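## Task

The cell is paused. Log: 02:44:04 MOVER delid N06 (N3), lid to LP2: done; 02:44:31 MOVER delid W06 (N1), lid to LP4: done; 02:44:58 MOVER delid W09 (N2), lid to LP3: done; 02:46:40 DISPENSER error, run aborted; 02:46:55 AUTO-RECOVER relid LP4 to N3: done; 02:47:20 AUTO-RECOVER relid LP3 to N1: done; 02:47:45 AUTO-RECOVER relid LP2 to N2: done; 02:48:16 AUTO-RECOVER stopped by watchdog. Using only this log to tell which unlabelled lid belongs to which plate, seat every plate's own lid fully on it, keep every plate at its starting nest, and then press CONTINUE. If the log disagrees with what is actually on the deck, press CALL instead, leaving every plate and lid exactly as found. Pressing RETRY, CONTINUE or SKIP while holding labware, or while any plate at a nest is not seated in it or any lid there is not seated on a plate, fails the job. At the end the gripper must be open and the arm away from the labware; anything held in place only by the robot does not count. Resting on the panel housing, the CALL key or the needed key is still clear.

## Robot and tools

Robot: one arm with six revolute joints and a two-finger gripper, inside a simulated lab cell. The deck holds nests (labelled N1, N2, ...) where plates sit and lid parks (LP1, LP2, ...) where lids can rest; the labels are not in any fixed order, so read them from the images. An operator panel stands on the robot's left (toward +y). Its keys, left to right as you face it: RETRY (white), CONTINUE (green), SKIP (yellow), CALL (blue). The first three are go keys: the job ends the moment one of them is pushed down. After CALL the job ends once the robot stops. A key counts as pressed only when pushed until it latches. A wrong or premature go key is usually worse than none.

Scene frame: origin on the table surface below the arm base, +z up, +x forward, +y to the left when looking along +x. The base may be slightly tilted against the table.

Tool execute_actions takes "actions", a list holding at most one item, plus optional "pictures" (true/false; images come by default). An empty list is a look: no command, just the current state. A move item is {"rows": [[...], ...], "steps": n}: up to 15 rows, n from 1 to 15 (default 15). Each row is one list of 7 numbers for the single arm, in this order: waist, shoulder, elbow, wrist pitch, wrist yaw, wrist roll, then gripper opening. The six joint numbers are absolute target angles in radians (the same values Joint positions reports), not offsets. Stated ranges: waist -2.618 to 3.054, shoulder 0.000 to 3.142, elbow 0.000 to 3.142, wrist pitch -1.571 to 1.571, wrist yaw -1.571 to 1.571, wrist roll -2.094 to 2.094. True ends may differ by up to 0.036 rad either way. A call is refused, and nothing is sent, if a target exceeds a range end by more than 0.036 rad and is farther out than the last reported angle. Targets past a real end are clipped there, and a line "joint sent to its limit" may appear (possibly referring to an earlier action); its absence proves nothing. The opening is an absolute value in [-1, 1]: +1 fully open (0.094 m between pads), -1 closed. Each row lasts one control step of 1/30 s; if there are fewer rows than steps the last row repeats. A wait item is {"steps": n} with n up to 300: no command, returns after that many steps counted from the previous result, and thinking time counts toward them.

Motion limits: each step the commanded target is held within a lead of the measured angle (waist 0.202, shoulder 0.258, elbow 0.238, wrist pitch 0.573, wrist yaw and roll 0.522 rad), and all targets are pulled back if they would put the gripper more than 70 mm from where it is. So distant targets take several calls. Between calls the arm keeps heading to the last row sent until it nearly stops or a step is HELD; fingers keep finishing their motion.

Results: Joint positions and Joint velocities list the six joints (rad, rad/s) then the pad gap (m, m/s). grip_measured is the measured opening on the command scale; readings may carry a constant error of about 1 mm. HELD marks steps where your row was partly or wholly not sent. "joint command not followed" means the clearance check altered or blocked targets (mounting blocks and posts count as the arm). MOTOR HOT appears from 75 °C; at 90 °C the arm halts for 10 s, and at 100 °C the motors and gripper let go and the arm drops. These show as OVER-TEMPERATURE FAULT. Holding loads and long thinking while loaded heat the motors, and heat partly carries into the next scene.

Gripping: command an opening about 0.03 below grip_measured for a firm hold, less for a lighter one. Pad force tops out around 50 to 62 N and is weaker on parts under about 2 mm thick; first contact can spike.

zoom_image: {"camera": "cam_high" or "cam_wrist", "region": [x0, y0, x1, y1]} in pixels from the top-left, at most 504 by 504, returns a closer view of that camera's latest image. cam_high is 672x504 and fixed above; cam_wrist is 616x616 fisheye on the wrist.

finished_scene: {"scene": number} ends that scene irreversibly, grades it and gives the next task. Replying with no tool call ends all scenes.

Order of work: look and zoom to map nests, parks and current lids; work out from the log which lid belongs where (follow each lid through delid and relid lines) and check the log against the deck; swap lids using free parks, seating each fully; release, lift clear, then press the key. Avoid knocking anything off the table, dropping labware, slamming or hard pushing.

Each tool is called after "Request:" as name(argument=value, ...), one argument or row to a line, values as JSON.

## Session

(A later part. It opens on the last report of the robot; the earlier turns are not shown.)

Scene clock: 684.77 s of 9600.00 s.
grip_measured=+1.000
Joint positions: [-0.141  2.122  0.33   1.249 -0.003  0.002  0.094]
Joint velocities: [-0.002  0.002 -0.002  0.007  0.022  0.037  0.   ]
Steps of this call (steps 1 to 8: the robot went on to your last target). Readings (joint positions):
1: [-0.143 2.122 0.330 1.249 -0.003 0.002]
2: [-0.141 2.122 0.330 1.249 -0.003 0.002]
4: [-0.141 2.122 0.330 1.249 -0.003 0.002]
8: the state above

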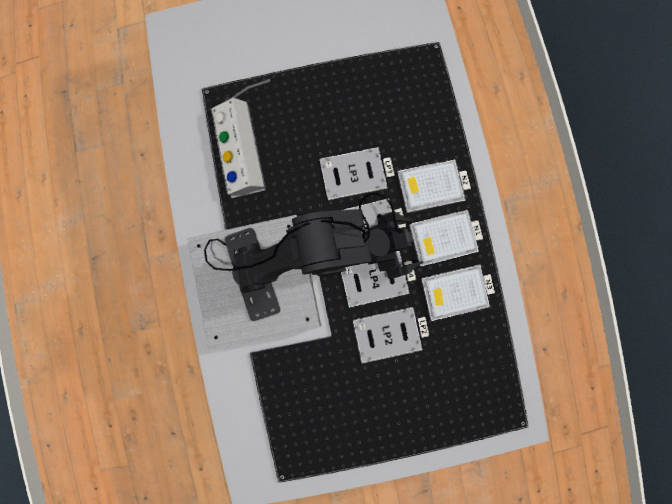

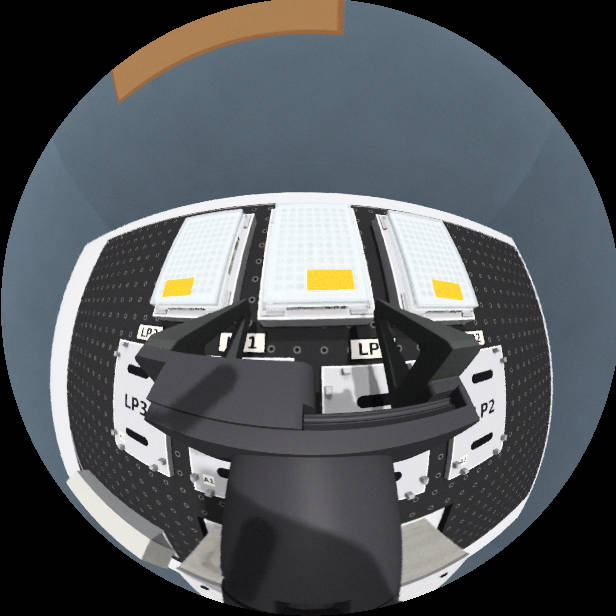

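Request:
execute_actions(
  actions=[
    {"rows": [[-0.165,2.09,0.305,1.3,0,0.007,1],[-0.19,2.09,0.28,1.325,0,0.007,1],[-0.215,2.09,0.255,1.35,0,0.007,1],[-0.24,2.09,0.23,1.375,0,0.007,1],[-0.265,2.09,0.205,1.4,0,0.007,1],[-0.29,2.09,0.18,1.425,0,0.007,1],[-0.315,2.09,0.155,1.45,0,0.007,1],[-0.34,2.09,0.13,1.475,0,0.007,1],[-0.365,2.09,0.105,1.5,0,0.007,1],[-0.39,2.09,0.08,1.525,0,0.007,1],[-0.415,2.09,0.055,1.55,0,0.007,1],[-0.44,2.09,0.03,1.57,0,0.007,1],[-0.455,2.09,0.03,1.57,0,0.007,1]], "steps": 15},
  ],
  pictures=false,
)

Request:
execute_actions(
  actions=[
    {"steps": 12},
  ],
)

Request:
zoom_image(
  camera="cam_wrist",
  region=[250, 200, 390, 300],
)

Scene clock: 696.83 s of 9600.00 s.
grip_measured=+1.000
Joint positions: [-0.445  2.122  0.042  1.493  0.002  0.002  0.094]
Joint velocities: [-0.212 -0.002 -0.159  0.227  0.007  0.022  0.   ]
Steps of this call (steps 1 to 15: the robot went on to your last target; steps 16 to 90: nothing new was sent; then 8.57 s passed at rest; steps 91 to 105: all 15 steps of this action). Readings (joint positions):
91: [-0.143 2.122 0.328 1.252 -0.003 0.002]
92: [-0.149 2.122 0.323 1.262 -0.004 0.002]
94: [-0.184 2.122 0.293 1.296 -0.006 0.002]
98: [-0.293 2.122 0.190 1.370 -0.003 0.002]
105: the state above

Scene clock: 697.23 s of 9600.00 s.
grip_measured=+1.000
Joint positions: [-0.449  2.122  0.04   1.545  0.002  0.002  0.094]
Joint velocities: [-0.002 -0.007 -0.007 -0.007 -0.081  0.022  0.   ]
Steps of this call (steps 1 to 12: the robot went on to your last target). Readings (joint positions):
1: [-0.448 2.122 0.040 1.502 0.002 0.002]
2: [-0.449 2.122 0.040 1.510 0.002 0.002]
4: [-0.449 2.122 0.040 1.525 0.002 0.002]
8: [-0.449 2.122 0.040 1.540 0.002 0.002]
12: the state above

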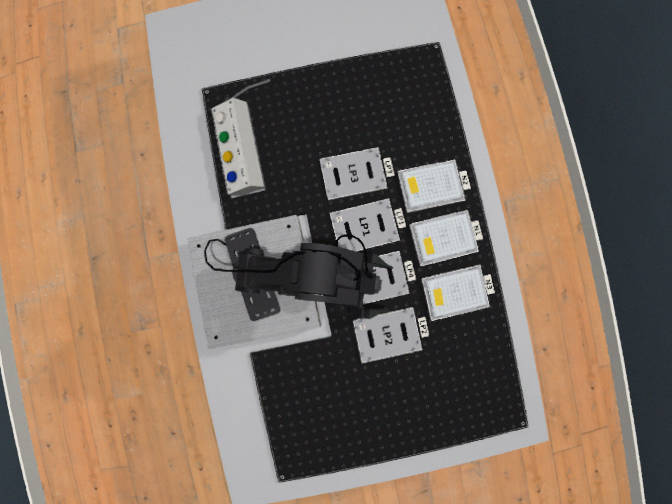

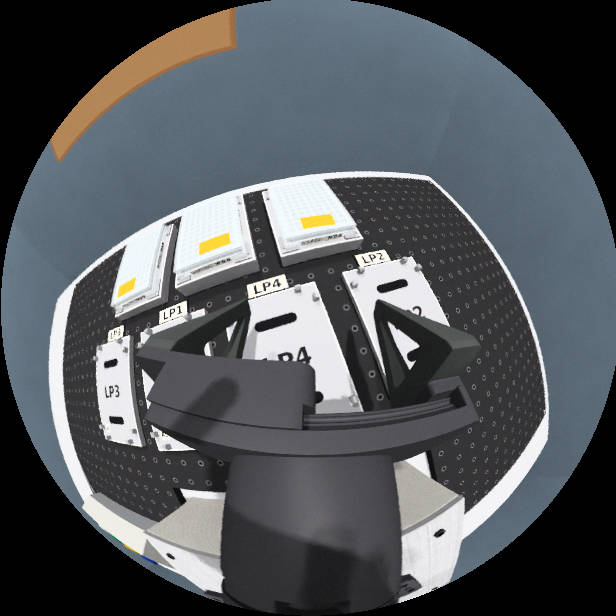

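Region (250, 200, 390, 300) of cam_wrist's 616x616 image, scaled by 3.600, with more detail than that image has; it fills the top 360 rows of this view, and the rest is white.

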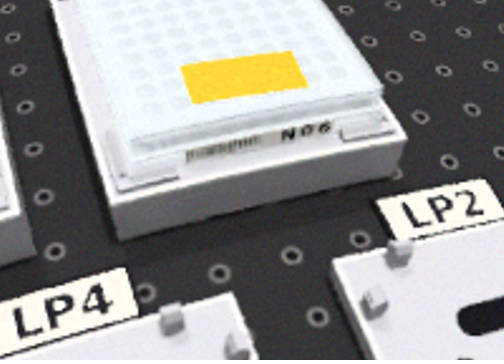

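Request:
zoom_image(
  camera="cam_wrist",
  region=[100, 170, 280, 330],
)

Request:
zoom_image(
  camera="cam_high",
  region=[180, 70, 320, 210],
)

Region (100, 170, 280, 330) of cam_wrist's 616x616 image, scaled by 2.800, with more detail than that image has.

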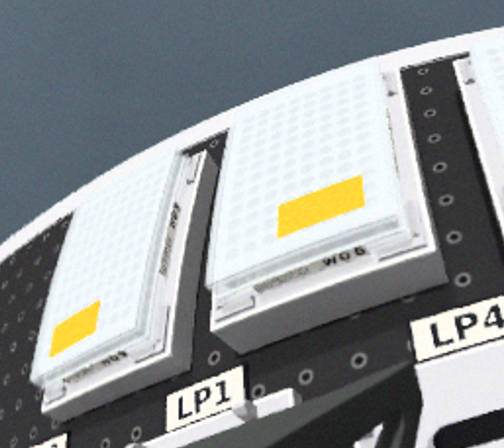

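Region (180, 70, 320, 210) of cam_high's 672x504 image, scaled by 3.600, with more detail than that image has.

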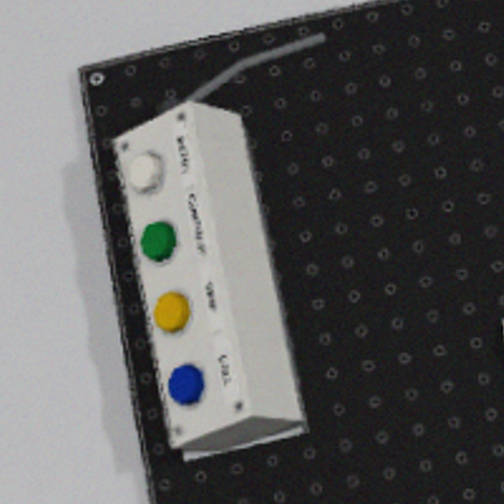

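Request:
execute_actions(
  actions=[
    {"rows": [[-0.411,2.07,0.09,1.57,0,0,1],[-0.374,2.06,0.14,1.57,0,0,1],[-0.336,2.05,0.19,1.57,0,0,1],[-0.299,2.04,0.24,1.57,0,0,1],[-0.261,2.03,0.29,1.57,0,0,1],[-0.223,2.02,0.34,1.57,0,0,1],[-0.186,2.01,0.39,1.57,0,0,1],[-0.148,2.0,0.44,1.57,0,0,1],[-0.111,1.99,0.49,1.51,0,0,1],[-0.073,1.98,0.54,1.45,0,0,1],[-0.035,1.97,0.59,1.39,0,0,1],[0.002,1.96,0.64,1.33,0,0,1],[0.04,1.95,0.69,1.27,0,0,1],[0.077,1.94,0.74,1.21,0,0,1],[0.115,1.93,0.79,1.15,0,0,1]], "steps": 15},
  ],
  pictures=false,
)

Request:
execute_actions(
  actions=[
    {"rows": [[0.153,1.92,0.84,1.09,0,0,1],[0.19,1.91,0.89,1.03,0,0,1],[0.228,1.9,0.94,0.97,0,0,1],[0.265,1.89,0.99,0.91,0,0,1],[0.303,1.885,1.04,0.85,0,0,1],[0.341,1.885,1.09,0.79,0,0,1],[0.378,1.885,1.14,0.73,0,0,1],[0.416,1.885,1.19,0.67,0,0,1],[0.453,1.885,1.24,0.61,0,0,1],[0.491,1.885,1.285,0.55,0,0,1],[0.529,1.885,1.285,0.49,0,0,1],[0.566,1.885,1.285,0.43,0,0,1],[0.604,1.885,1.285,0.37,0,0,1],[0.641,1.885,1.285,0.31,0,0,1],[0.679,1.885,1.285,0.25,0,0,1]], "steps": 15},
  ],
  pictures=false,
)

Request:
execute_actions(
  actions=[
    {"rows": [[0.717,1.885,1.285,0.19,0,0,1],[0.754,1.885,1.285,0.13,0,0,1],[0.792,1.885,1.285,0.07,0,0,1],[0.829,1.885,1.285,0.01,0,0,1],[0.867,1.885,1.285,-0.05,0,0,1],[0.905,1.885,1.285,-0.11,0,0,1],[0.942,1.885,1.285,-0.17,0,0,1],[0.98,1.885,1.285,-0.23,0,0,1],[1.017,1.885,1.285,-0.29,0,0,1],[1.055,1.885,1.285,-0.35,0,0,1],[1.093,1.885,1.285,-0.41,0,0,1],[1.13,1.885,1.285,-0.47,0,0,1],[1.168,1.885,1.285,-0.53,0,0,1],[1.205,1.885,1.285,-0.59,0,0,1],[1.243,1.885,1.285,-0.65,0,0,1]], "steps": 15},
  ],
  pictures=false,
)

Request:
execute_actions(
  actions=[
    {"rows": [[1.281,1.885,1.285,-0.71,0,0,1],[1.318,1.885,1.285,-0.77,0,0,1],[1.356,1.885,1.285,-0.83,0,0,1],[1.393,1.885,1.285,-0.89,0,0,1],[1.42,1.885,1.285,-0.944,0,0,1],[1.436,1.885,1.285,-0.944,0,0,1]], "steps": 15},
  ],
  pictures=false,
)

Request:
execute_actions(
  actions=[
    {"steps": 8},
  ],
)

Scene clock: 726.80 s of 9600.00 s.
grip_measured=+1.000
Joint positions: [0.026 1.989 0.676 1.364 0.01  0.002 0.094]
Joint velocities: [ 1.131 -0.295  1.556 -1.341 -0.022  0.022  0.   ]
Steps of this call (steps 1 to 30: the robot went on to your last target; steps 31 to 90: nothing new was sent; then 26.07 s passed at rest; steps 91 to 105: all 15 steps of this action). Readings (joint positions):
91: [-0.445 2.118 0.043 1.546 0.004 0.002]
92: [-0.431 2.111 0.055 1.543 0.006 0.002]
94: [-0.374 2.094 0.122 1.540 0.008 0.002]
98: [-0.242 2.060 0.314 1.541 0.008 0.002]
105: the state above

Scene clock: 727.30 s of 9600.00 s.
grip_measured=+1.000
Joint positions: [0.609 1.894 1.281 0.553 0.003 0.002 0.094]
Joint velocities: [ 1.072 -0.09   0.017 -1.443 -0.051 -0.066  0.   ]
Steps of this call (steps 1 to 15: all 15 steps of this action). Readings (joint positions):
1: [0.067 1.979 0.730 1.315 0.009 0.002]
2: [0.108 1.968 0.783 1.262 0.009 0.002]
4: [0.190 1.947 0.888 1.151 0.008 0.002]
8: [0.345 1.921 1.091 0.928 0.006 0.002]
15: the state above

Scene clock: 727.80 s of 9600.00 s.
grip_measured=+1.000
Joint positions: [ 1.164  1.893  1.281 -0.335 -0.     0.002  0.094]
Joint velocities: [ 1.087  0.007 -0.002 -1.795 -0.007  0.007  0.   ]
Steps of this call (steps 1 to 15: all 15 steps of this action). Readings (joint positions):
1: [0.646 1.893 1.281 0.501 0.003 0.002]
2: [0.682 1.893 1.281 0.443 0.002 0.002]
4: [0.754 1.893 1.281 0.317 0.002 0.002]
8: [0.897 1.893 1.281 0.081 0.001 0.002]
15: the state above

Scene clock: 728.30 s of 9600.00 s.
grip_measured=+1.000
Joint positions: [ 1.443  1.893  1.281 -0.906 -0.007  0.002  0.094]
Joint velocities: [-0.027 -0.007 -0.007 -0.139 -0.081 -0.007  0.   ]
Steps of this call (steps 1 to 15: all 15 steps of this action). Readings (joint positions):
1: [1.203 1.893 1.281 -0.396 -0.001 0.002]
2: [1.242 1.893 1.281 -0.458 -0.001 0.002]
4: [1.321 1.893 1.281 -0.583 -0.002 0.002]
8: [1.446 1.893 1.281 -0.795 -0.009 0.002]
15: the state above

Scene clock: 728.57 s of 9600.00 s.
grip_measured=+1.000
Joint positions: [ 1.442  1.893  1.281 -0.925 -0.005  0.002  0.094]
Joint velocities: [-0.007  0.007  0.012 -0.022  0.051 -0.007  0.   ]
Steps of this call (steps 1 to 8: the robot went on to your last target). Readings (joint positions):
1: [1.442 1.893 1.281 -0.911 -0.006 0.002]
2: [1.442 1.893 1.281 -0.915 -0.006 0.002]
4: [1.442 1.893 1.281 -0.920 -0.006 0.002]
8: the state above

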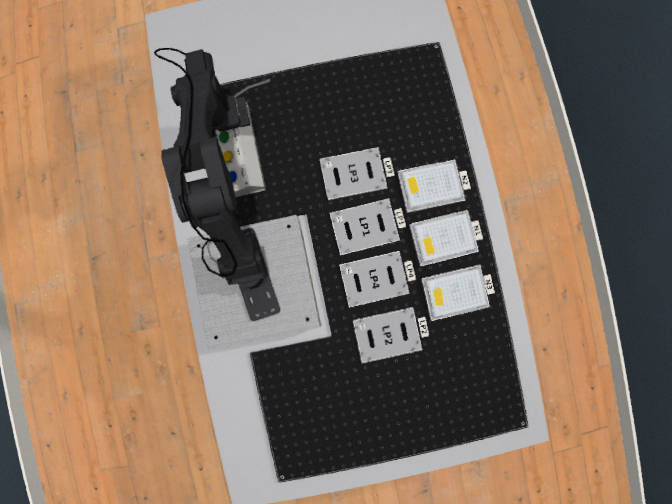

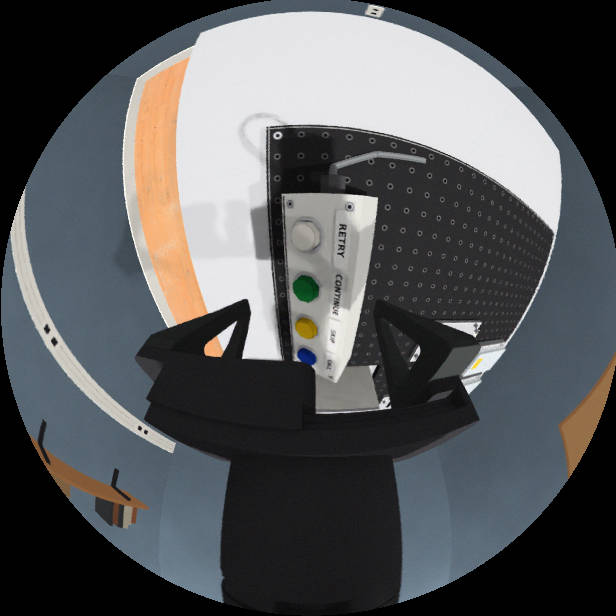

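Request:
execute_actions(
  actions=[
    {"rows": [[1.466,1.885,1.285,-0.944,0,0,0.7],[1.466,1.885,1.285,-0.944,0,0,0.4],[1.466,1.885,1.285,-0.944,0,0,0.1],[1.466,1.885,1.285,-0.944,0,0,-0.2],[1.466,1.885,1.285,-0.944,0,0,-0.5],[1.466,1.885,1.285,-0.944,0,0,-0.8],[1.466,1.885,1.285,-0.944,0,0,-1]], "steps": 15},
  ],
  pictures=false,
)

Request:
execute_actions(
  actions=[
    {"steps": 15},
  ],
)

Request:
zoom_image(
  camera="cam_wrist",
  region=[200, 170, 430, 370],
)

Scene clock: 746.63 s of 9600.00 s.
grip_measured=-0.986
Joint positions: [ 1.46   1.893  1.281 -0.928 -0.004  0.002  0.001]
Joint velocities: [ 0.007 -0.002 -0.002 -0.037 -0.095 -0.066 -0.001]
Steps of this call (steps 1 to 30: the robot went on to your last target; steps 31 to 90: nothing new was sent; then 14.57 s passed at rest; steps 91 to 105: all 15 steps of this action). Readings (joint positions):
91: [1.443 1.893 1.281 -0.928 -0.005 0.002]
92: [1.446 1.893 1.281 -0.928 -0.004 0.002]
94: [1.454 1.893 1.281 -0.928 -0.004 0.002]
98: [1.460 1.893 1.281 -0.928 -0.004 0.002]
105: the state above

Scene clock: 747.13 s of 9600.00 s.
grip_measured=-0.986
Joint positions: [ 1.46   1.893  1.281 -0.928 -0.004  0.002  0.001]
Joint velocities: [-0.002  0.007 -0.012  0.022 -0.022 -0.022  0.001]
Steps of this call (steps 1 to 15: the robot went on to your last target). Readings (joint positions):
1: [1.460 1.893 1.281 -0.928 -0.004 0.002]
2: [1.460 1.893 1.281 -0.928 -0.004 0.002]
4: [1.460 1.893 1.281 -0.928 -0.004 0.002]
8: [1.460 1.893 1.281 -0.928 -0.004 0.002]
15: the state above
The arm was judged still, so your last target was given up. Only a new action makes it travel on or press farther. Fingers that are still opening or closing keep moving.

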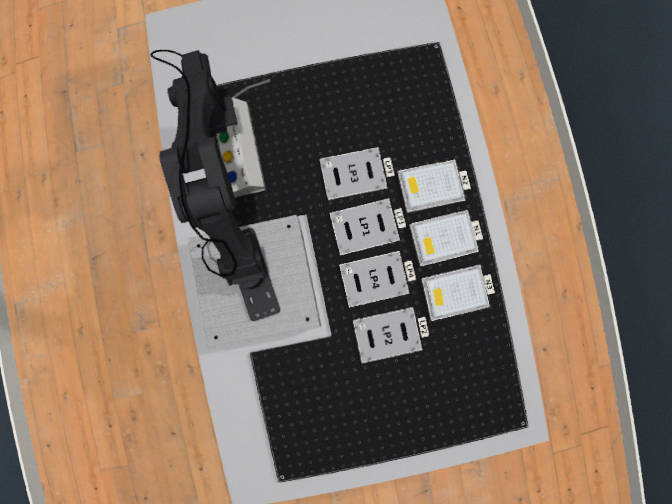

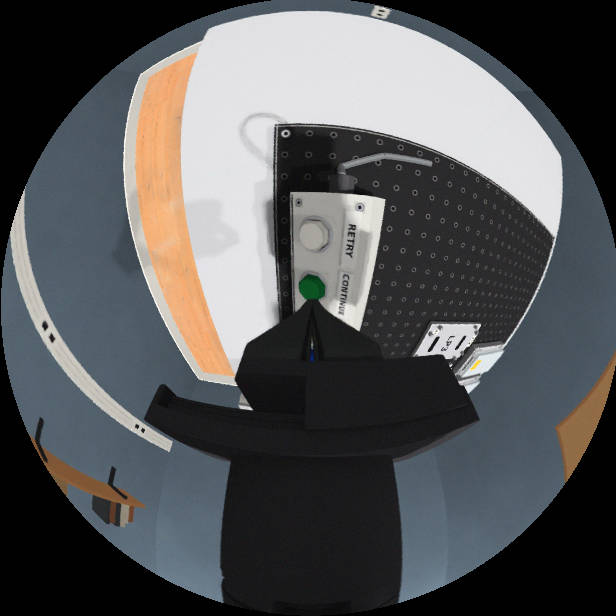

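Region (200, 170, 430, 370) of cam_wrist's 616x616 image, scaled by 2.191, with more detail than that image has; it fills the top 438 rows of this view, and the rest is white.

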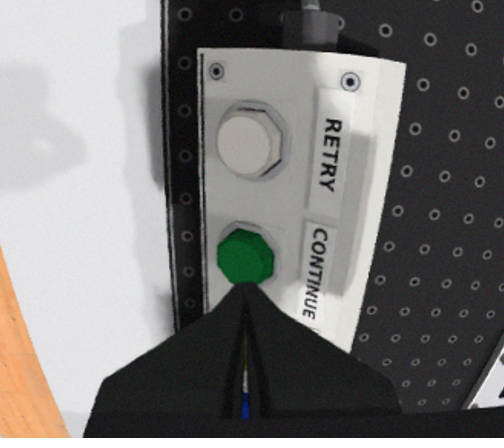

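Request:
execute_actions(
  actions=[
    {"rows": [[1.466,1.915,1.262,-0.89,0,0,-1],[1.466,1.92,1.258,-0.88,0,0,-1],[1.466,1.92,1.253,-0.871,0,0,-1]], "steps": 15},
  ],
  pictures=false,
)

Request:
execute_actions(
  actions=[
    {"steps": 8},
  ],
)

Request:
zoom_image(
  camera="cam_wrist",
  region=[200, 170, 430, 370],
)

Request:
zoom_image(
  camera="cam_high",
  region=[180, 70, 320, 210],
)

Scene clock: 751.90 s of 9600.00 s.
grip_measured=-0.986
Joint positions: [ 1.46   1.914  1.259 -0.895 -0.004  0.002  0.001]
Joint velocities: [-0.002 -0.012 -0.012  0.051 -0.007 -0.037  0.   ]
Steps of this call (steps 1 to 90: nothing new was sent; then 1.27 s passed at rest; steps 91 to 105: all 15 steps of this action). Readings (joint positions):
91: [1.460 1.893 1.279 -0.925 -0.004 0.002]
92: [1.460 1.893 1.276 -0.920 -0.004 0.002]
94: [1.460 1.898 1.269 -0.909 -0.004 0.002]
98: [1.460 1.912 1.260 -0.900 -0.004 0.002]
105: the state above

Scene clock: 752.17 s of 9600.00 s.
grip_measured=-0.986
Joint positions: [ 1.46   1.914  1.259 -0.893 -0.004  0.002  0.001]
Joint velocities: [-0.002 -0.007  0.012 -0.051  0.037  0.022 -0.   ]
Steps of this call (steps 1 to 8: the robot went on to your last target). Readings (joint positions):
1: [1.460 1.914 1.259 -0.894 -0.004 0.002]
2: [1.460 1.914 1.259 -0.893 -0.004 0.002]
4: [1.460 1.914 1.259 -0.893 -0.004 0.002]
8: the state above

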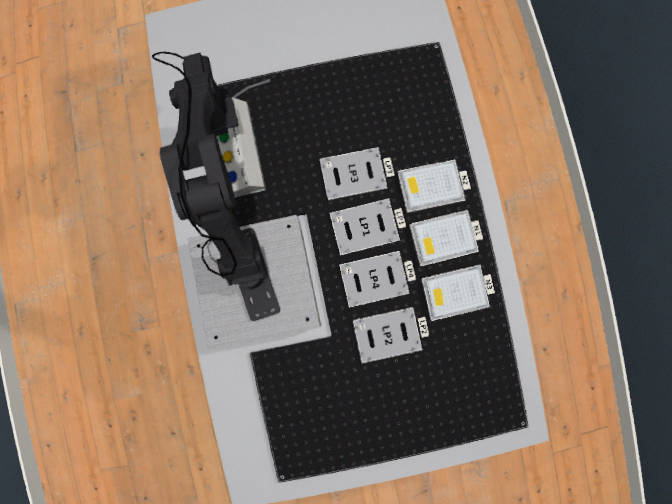

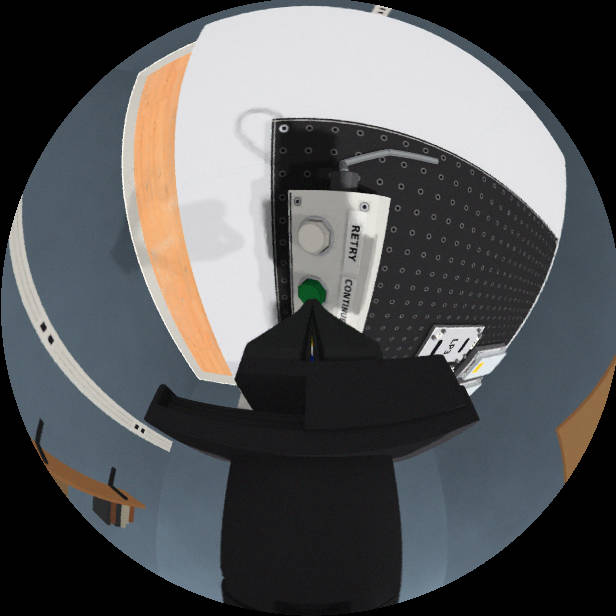

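Region (200, 170, 430, 370) of cam_wrist's 616x616 image, scaled by 2.191, with more detail than that image has; it fills the top 438 rows of this view, and the rest is white.

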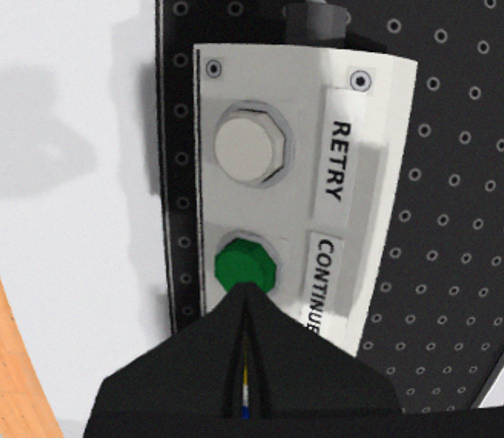

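Region (180, 70, 320, 210) of cam_high's 672x504 image, scaled by 3.600, with more detail than that image has.

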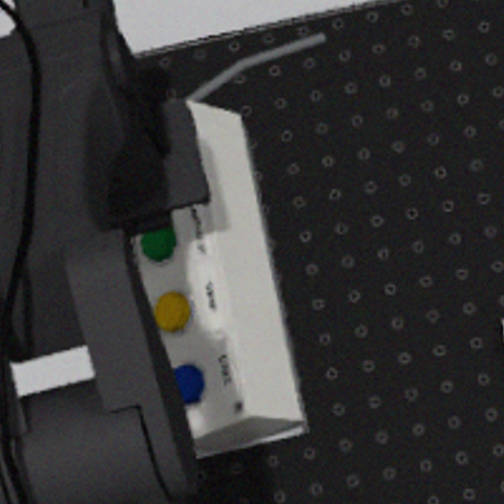

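Request:
execute_actions(
  actions=[
    {"rows": [[1.466,1.92,1.253,-0.84,0,0,-1],[1.466,1.92,1.253,-0.834,0,0,-1],[1.466,1.92,1.253,-0.834,0,0,-1],[1.466,1.94,1.24,-0.834,0,0,-1],[1.466,1.94,1.24,-0.834,0,0,-1],[1.466,1.94,1.242,-0.834,0,0,-1],[1.466,1.928,1.242,-0.834,0,0,-1]], "steps": 15},
  ],
  pictures=false,
)

Request:
execute_actions(
  actions=[
    {"steps": 8},
  ],
)

Request:
zoom_image(
  camera="cam_wrist",
  region=[200, 170, 430, 370],
)

Scene clock: 761.00 s of 9600.00 s.
grip_measured=-0.986
Joint positions: [ 1.46   1.923  1.249 -0.857 -0.004  0.002  0.001]
Joint velocities: [-0.007 -0.002 -0.002 -0.022  0.051  0.051 -0.   ]
Steps of this call (steps 1 to 15: the robot went on to your last target; steps 16 to 90: nothing new was sent; then 5.33 s passed at rest; steps 91 to 105: all 15 steps of this action). Readings (joint positions):
91: [1.460 1.914 1.259 -0.890 -0.004 0.002]
92: [1.460 1.914 1.259 -0.884 -0.004 0.002]
94: [1.460 1.915 1.259 -0.873 -0.004 0.002]
98: [1.460 1.923 1.255 -0.859 -0.004 0.002]
105: the state above

Scene clock: 761.27 s of 9600.00 s.
grip_measured=-0.986
Joint positions: [ 1.46   1.923  1.249 -0.856 -0.004  0.002  0.001]
Joint velocities: [-0.007 -0.012  0.002 -0.007 -0.022 -0.095  0.001]
Steps of this call (steps 1 to 8: the robot went on to your last target). Readings (joint positions):
1: [1.460 1.923 1.249 -0.857 -0.004 0.002]
2: [1.460 1.923 1.249 -0.856 -0.004 0.002]
4: [1.460 1.923 1.249 -0.856 -0.004 0.002]
8: the state above

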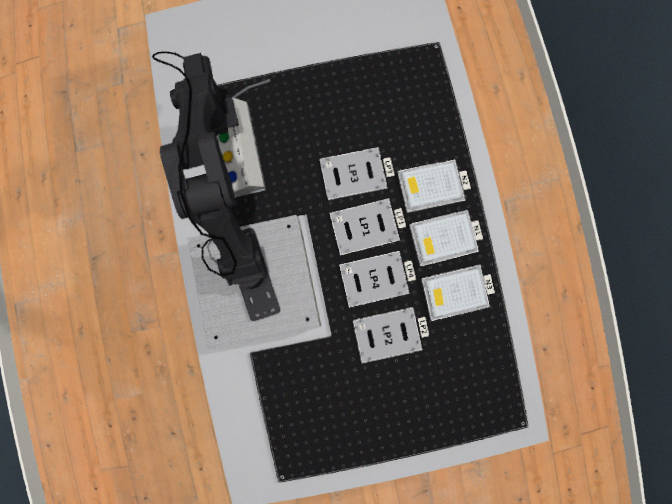

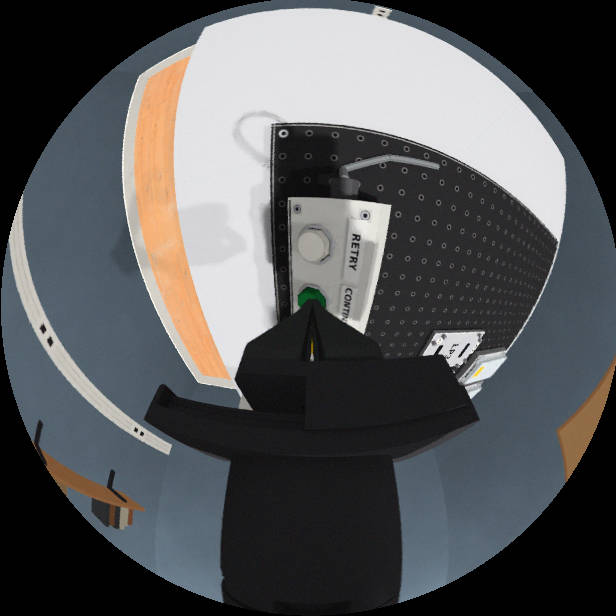

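Region (200, 170, 430, 370) of cam_wrist's 616x616 image, scaled by 2.191, with more detail than that image has; it fills the top 438 rows of this view, and the rest is white.

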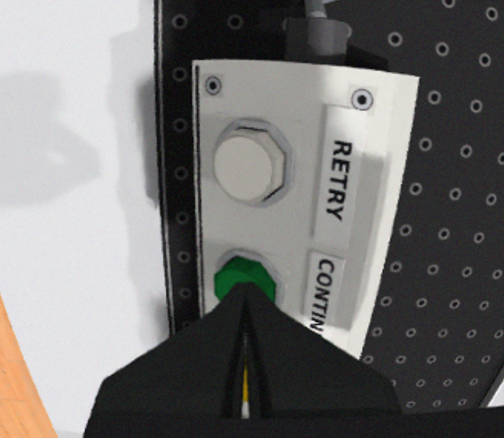

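Request:
execute_actions(
  actions=[
    {"rows": [[1.466,1.945,1.23,-0.815,0,0,-1],[1.466,1.948,1.226,-0.805,0,0,-1],[1.466,1.946,1.221,-0.799,0,0,-1],[1.466,1.944,1.221,-0.799,0,0,-1]], "steps": 15},
  ],
  pictures=false,
)

Request:
execute_actions(
  actions=[
    {"steps": 8},
  ],
)

Request:
zoom_image(
  camera="cam_wrist",
  region=[200, 170, 430, 370],
)

Request:
zoom_image(
  camera="cam_high",
  region=[180, 70, 320, 210],
)

Scene clock: 765.00 s of 9600.00 s.
grip_measured=-0.986
Joint positions: [ 1.46   1.937  1.228 -0.822 -0.004  0.002  0.001]
Joint velocities: [-0.002 -0.007 -0.002 -0.007 -0.037 -0.007  0.001]
Steps of this call (steps 1 to 15: the robot went on to your last target; steps 16 to 90: nothing new was sent; then 0.23 s passed at rest; steps 91 to 105: all 15 steps of this action). Readings (joint positions):
91: [1.460 1.923 1.248 -0.853 -0.004 0.002]
92: [1.460 1.923 1.245 -0.847 -0.004 0.002]
94: [1.460 1.927 1.237 -0.836 -0.004 0.002]
98: [1.460 1.935 1.228 -0.828 -0.004 0.002]
105: the state above

Scene clock: 765.27 s of 9600.00 s.
grip_measured=-0.986
Joint positions: [ 1.46   1.937  1.228 -0.821 -0.004  0.002  0.001]
Joint velocities: [-0.002 -0.002  0.012  0.037 -0.095 -0.022 -0.001]
Steps of this call (steps 1 to 8: the robot went on to your last target). Readings (joint positions):
1: [1.460 1.937 1.228 -0.822 -0.004 0.002]
2: [1.460 1.937 1.228 -0.822 -0.004 0.002]
4: [1.460 1.937 1.228 -0.821 -0.004 0.002]
8: the state above

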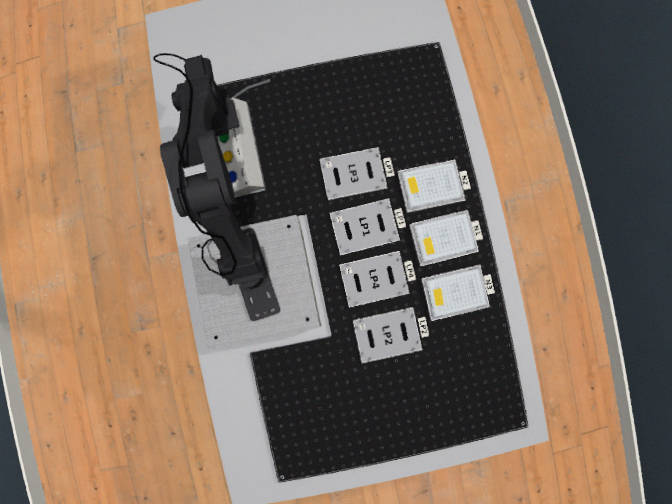

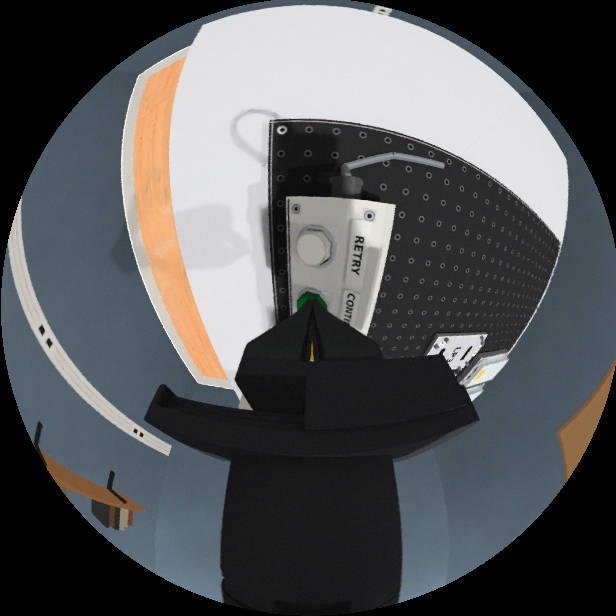

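Region (200, 170, 430, 370) of cam_wrist's 616x616 image, scaled by 2.191, with more detail than that image has; it fills the top 438 rows of this view, and the rest is white.

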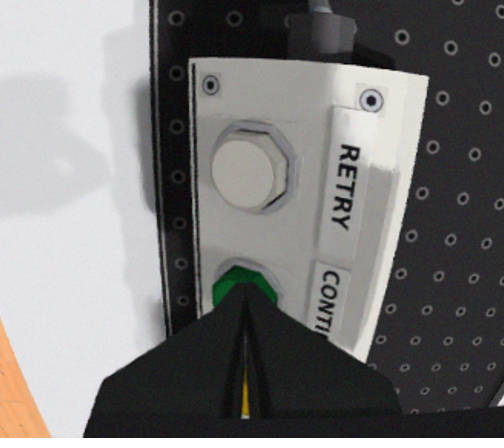

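Region (180, 70, 320, 210) of cam_high's 672x504 image, scaled by 3.600, with more detail than that image has.

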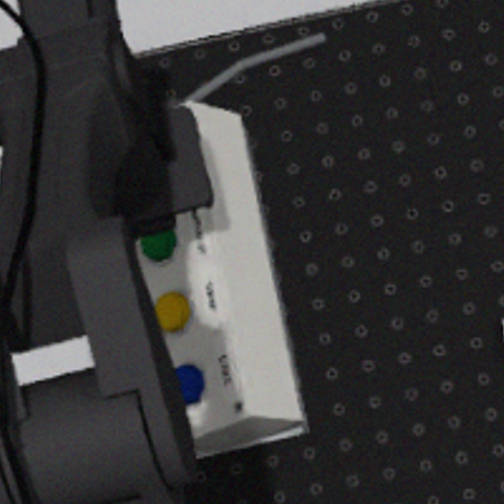

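Request:
execute_actions(
  actions=[
    {"rows": [[1.466,1.944,1.221,-0.876,0,0,-1]], "steps": 15},
  ],
  pictures=false,
)

Request:
execute_actions(
  actions=[
    {"steps": 6},
  ],
)

Request:
zoom_image(
  camera="cam_wrist",
  region=[200, 170, 430, 370],
)

Request:
zoom_image(
  camera="cam_high",
  region=[180, 70, 320, 210],
)

Scene clock: 781.20 s of 9600.00 s.
grip_measured=-0.986
Joint positions: [ 1.46   1.937  1.228 -0.859 -0.004  0.002  0.001]
Joint velocities: [ 0.007 -0.002  0.017  0.066 -0.066 -0.007  0.001]
Steps of this call (steps 1 to 15: the robot went on to your last target; steps 16 to 90: nothing new was sent; then 12.43 s passed at rest; steps 91 to 105: all 15 steps of this action). Readings (joint positions):
91: [1.460 1.937 1.228 -0.824 -0.004 0.002]
92: [1.460 1.937 1.228 -0.830 -0.004 0.002]
94: [1.460 1.937 1.228 -0.842 -0.004 0.002]
98: [1.460 1.937 1.228 -0.854 -0.004 0.002]
105: the state above

Scene clock: 781.40 s of 9600.00 s.
grip_measured=-0.986
Joint positions: [ 1.46   1.937  1.228 -0.86  -0.004  0.002  0.001]
Joint velocities: [-0.027  0.002 -0.022  0.037 -0.022 -0.022 -0.   ]
Steps of this call (steps 1 to 6: the robot went on to your last target). Readings (joint positions):
1: [1.460 1.937 1.228 -0.859 -0.004 0.002]
2: [1.460 1.937 1.228 -0.859 -0.004 0.002]
4: [1.460 1.937 1.228 -0.860 -0.004 0.002]
6: the state above

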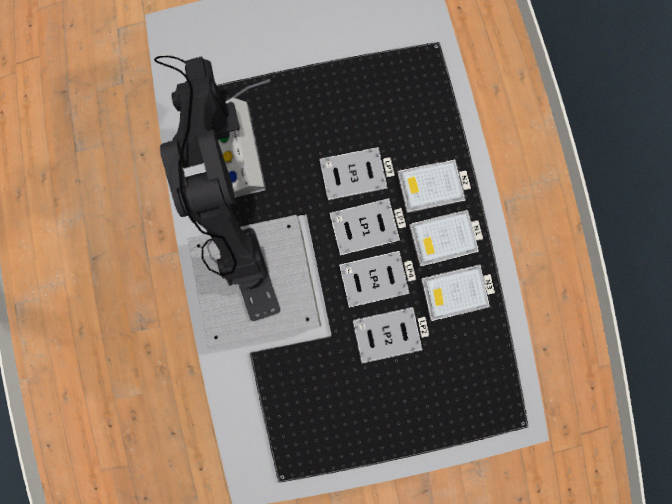

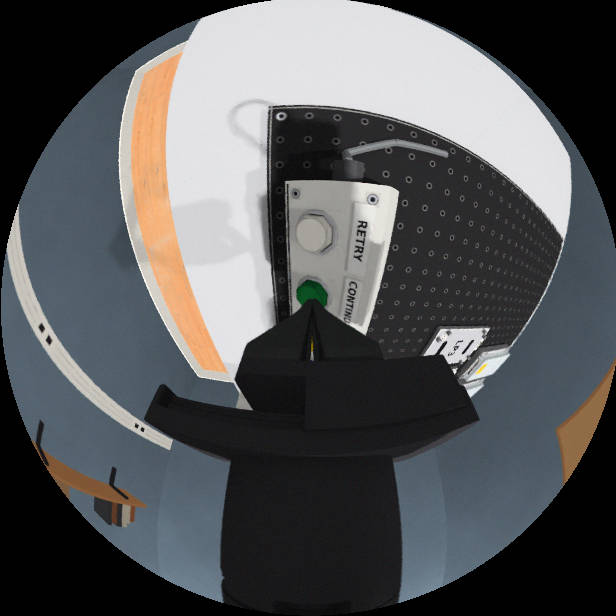

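Region (200, 170, 430, 370) of cam_wrist's 616x616 image, scaled by 2.191, with more detail than that image has; it fills the top 438 rows of this view, and the rest is white.

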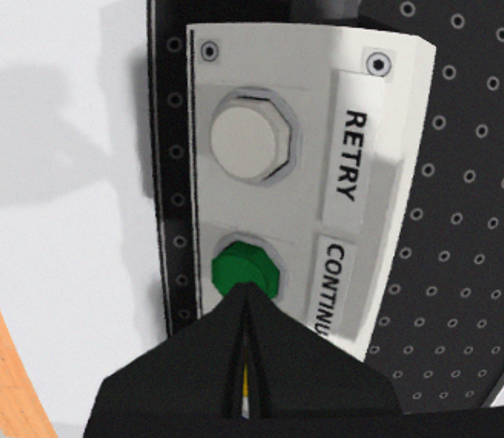

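Region (180, 70, 320, 210) of cam_high's 672x504 image, scaled by 3.600, with more detail than that image has.

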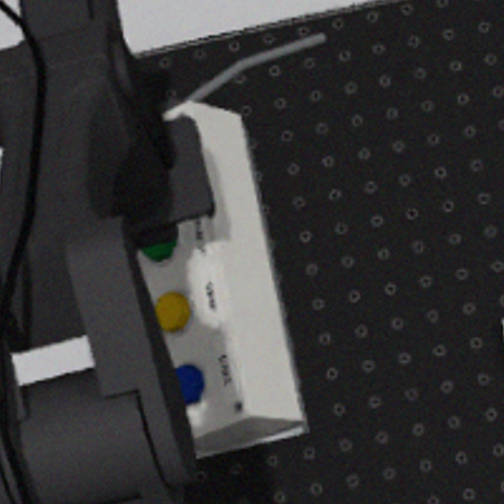

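Request:
execute_actions(
  actions=[
    {"rows": [[1.466,1.944,1.221,-0.82,0,0,-1],[1.466,1.96,1.209,-0.81,0,0,-1],[1.466,1.963,1.204,-0.803,0,0,-1],[1.466,1.961,1.199,-0.803,0,0,-1],[1.466,1.959,1.199,-0.803,0,0,-1]], "steps": 15},
  ],
  pictures=false,
)

Request:
execute_actions(
  actions=[
    {"steps": 8},
  ],
)

Request:
zoom_image(
  camera="cam_wrist",
  region=[200, 170, 430, 370],
)

Request:
zoom_image(
  camera="cam_high",
  region=[180, 70, 320, 210],
)

Scene clock: 785.37 s of 9600.00 s.
grip_measured=-0.986
Joint positions: [ 1.46   1.95   1.208 -0.829 -0.006  0.002  0.001]
Joint velocities: [-0.007  0.002  0.002 -0.037  0.022 -0.081 -0.002]
Steps of this call (steps 1 to 15: the robot went on to your last target; steps 16 to 90: nothing new was sent; then 0.47 s passed at rest; steps 91 to 105: all 15 steps of this action). Readings (joint positions):
91: [1.460 1.937 1.228 -0.859 -0.004 0.002]
92: [1.460 1.938 1.226 -0.854 -0.004 0.002]
94: [1.460 1.942 1.221 -0.840 -0.004 0.002]
98: [1.460 1.950 1.208 -0.832 -0.005 0.002]
105: the state above

Scene clock: 785.63 s of 9600.00 s.
grip_measured=-0.986
Joint positions: [ 1.46   1.95   1.208 -0.829 -0.006  0.002  0.001]
Joint velocities: [-0.002  0.002 -0.002  0.037  0.022  0.066  0.001]
Steps of this call (steps 1 to 8: the robot went on to your last target). Readings (joint positions):
1: [1.460 1.950 1.208 -0.829 -0.006 0.002]
2: [1.460 1.950 1.208 -0.829 -0.006 0.002]
4: [1.460 1.950 1.208 -0.829 -0.006 0.002]
8: the state above

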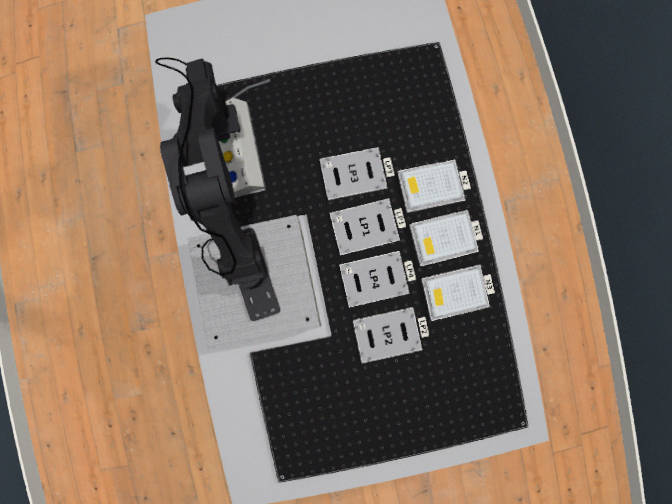

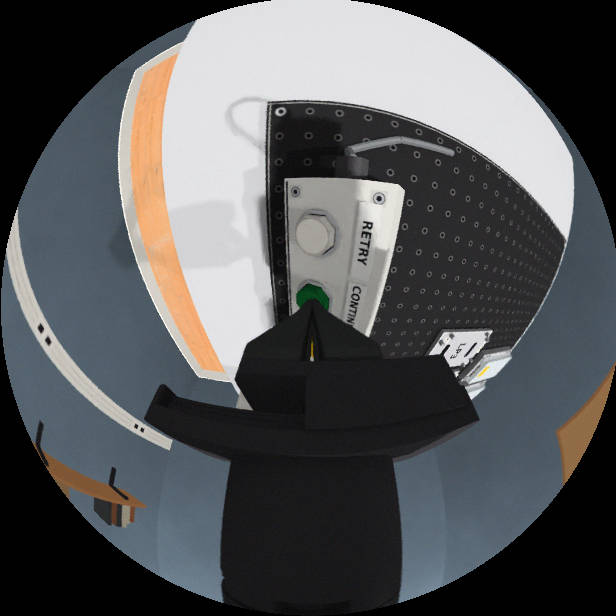

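Region (200, 170, 430, 370) of cam_wrist's 616x616 image, scaled by 2.191, with more detail than that image has; it fills the top 438 rows of this view, and the rest is white.

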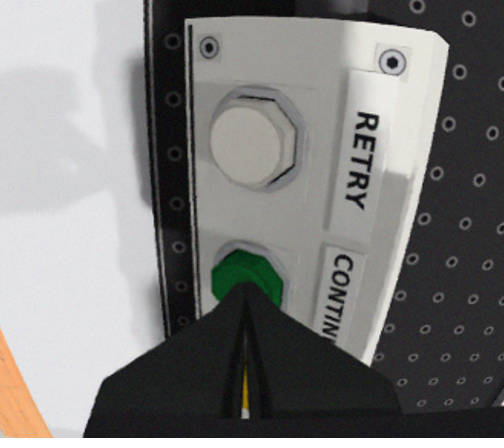

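Region (180, 70, 320, 210) of cam_high's 672x504 image, scaled by 3.600, with more detail than that image has.

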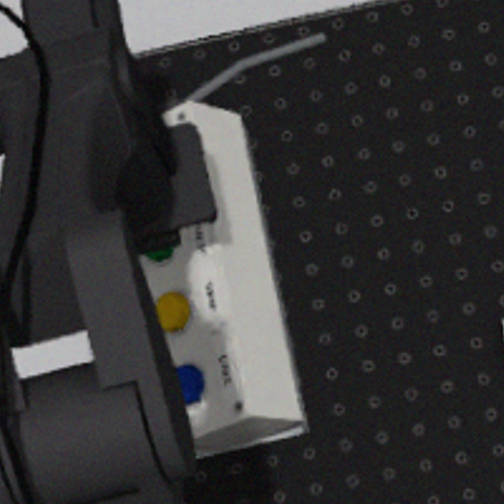

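Request:
execute_actions(
  actions=[
    {"rows": [[1.455,1.968,1.192,-0.795,0,0,-1],[1.45,1.972,1.188,-0.79,0,0,-1],[1.446,1.975,1.185,-0.785,0,0,-1],[1.443,1.975,1.183,-0.78,0,0,-1]], "steps": 15},
  ],
)

Request:
zoom_image(
  camera="cam_wrist",
  region=[200, 170, 430, 370],
)

Scene clock: 788.50 s of 9600.00 s.
grip_measured=-0.987
Joint positions: [ 1.457  1.95   1.201 -0.816 -0.017  0.002  0.001]
Joint velocities: [-0.002  0.007  0.002 -0.051  0.081 -0.022 -0.   ]
Steps of this call (steps 1 to 15: the robot went on to your last target; steps 16 to 71: nothing new was sent; steps 72 to 86: all 15 steps of this action). Readings (joint positions):
72: [1.460 1.950 1.208 -0.828 -0.006 0.002]
73: [1.460 1.950 1.207 -0.826 -0.006 0.002]
75: [1.460 1.950 1.204 -0.821 -0.008 0.002]
79: [1.458 1.950 1.202 -0.817 -0.014 0.002]
86: the state above

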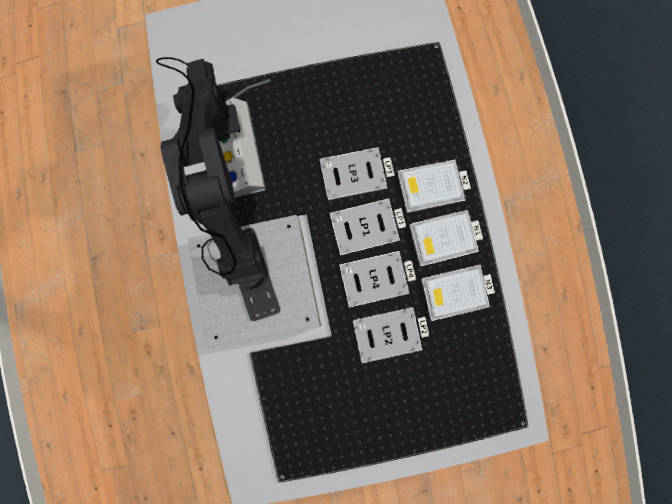

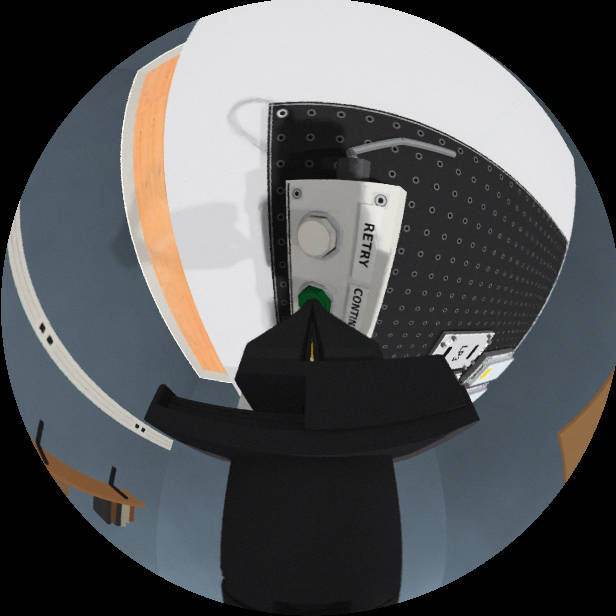

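Region (200, 170, 430, 370) of cam_wrist's 616x616 image, scaled by 2.191, with more detail than that image has; it fills the top 438 rows of this view, and the rest is white.

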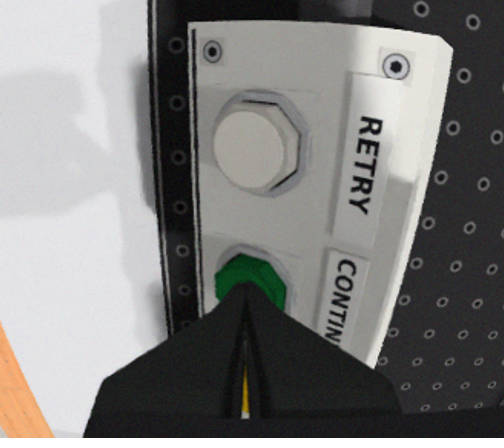

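Request:
execute_actions(
  actions=[
    {"rows": [[1.44,1.98,1.18,-0.778,0.02,0,-1],[1.437,1.985,1.176,-0.775,0.03,0,-1],[1.434,1.99,1.172,-0.77,0.04,0,-1],[1.432,1.995,1.168,-0.765,0.05,0,-1],[1.43,2.0,1.165,-0.76,0.05,0,-1]], "steps": 15},
  ],
)

Request:
zoom_image(
  camera="cam_wrist",
  region=[200, 170, 430, 370],
)

Scene clock: 790.63 s of 9600.00 s.
grip_measured=-0.987
Joint positions: [ 1.453  1.955  1.194 -0.803 -0.015  0.002  0.001]
Joint velocities: [ 0.007  0.017  0.007 -0.022 -0.022 -0.022 -0.   ]
The task's run ended inside this call: 10 steps that you had sent did not run.
Steps of this call (steps 1 to 15: the robot went on to your last target; steps 16 to 59: nothing new was sent; steps 60 to 64: the first 5 steps of this action). Readings (joint positions):
60: [1.457 1.950 1.201 -0.816 -0.017 0.002]
61: [1.457 1.950 1.201 -0.815 -0.016 0.002]
63: [1.455 1.951 1.196 -0.808 -0.014 0.002]
64: [1.454 1.954 1.194 -0.804 -0.010 0.002]
The task's run has ended: the event that ends the task has happened. This ends this scene only. If you have not yet called finished_scene for this scene, call it to go on to the next scene.

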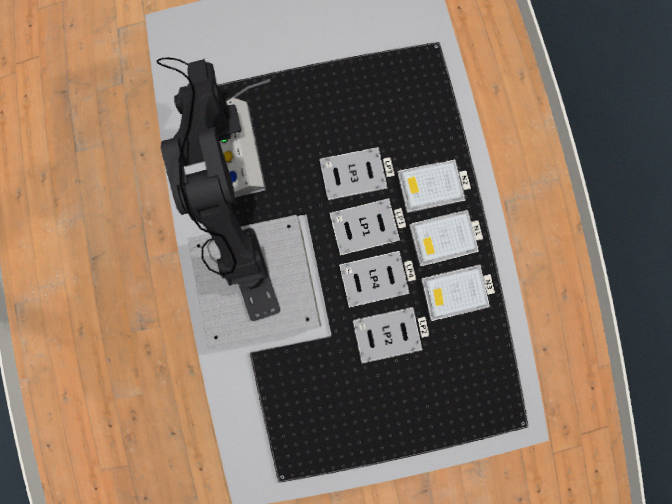

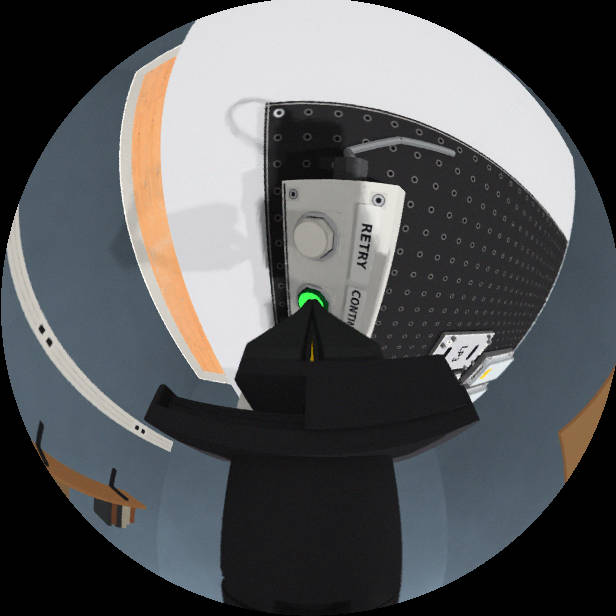

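This scene is finished. If you have not yet called finished_scene for this scene, call it to go on to the next scene.

Request:
finished_scene(
  scene=1,
)

The scene is finished: the task was done.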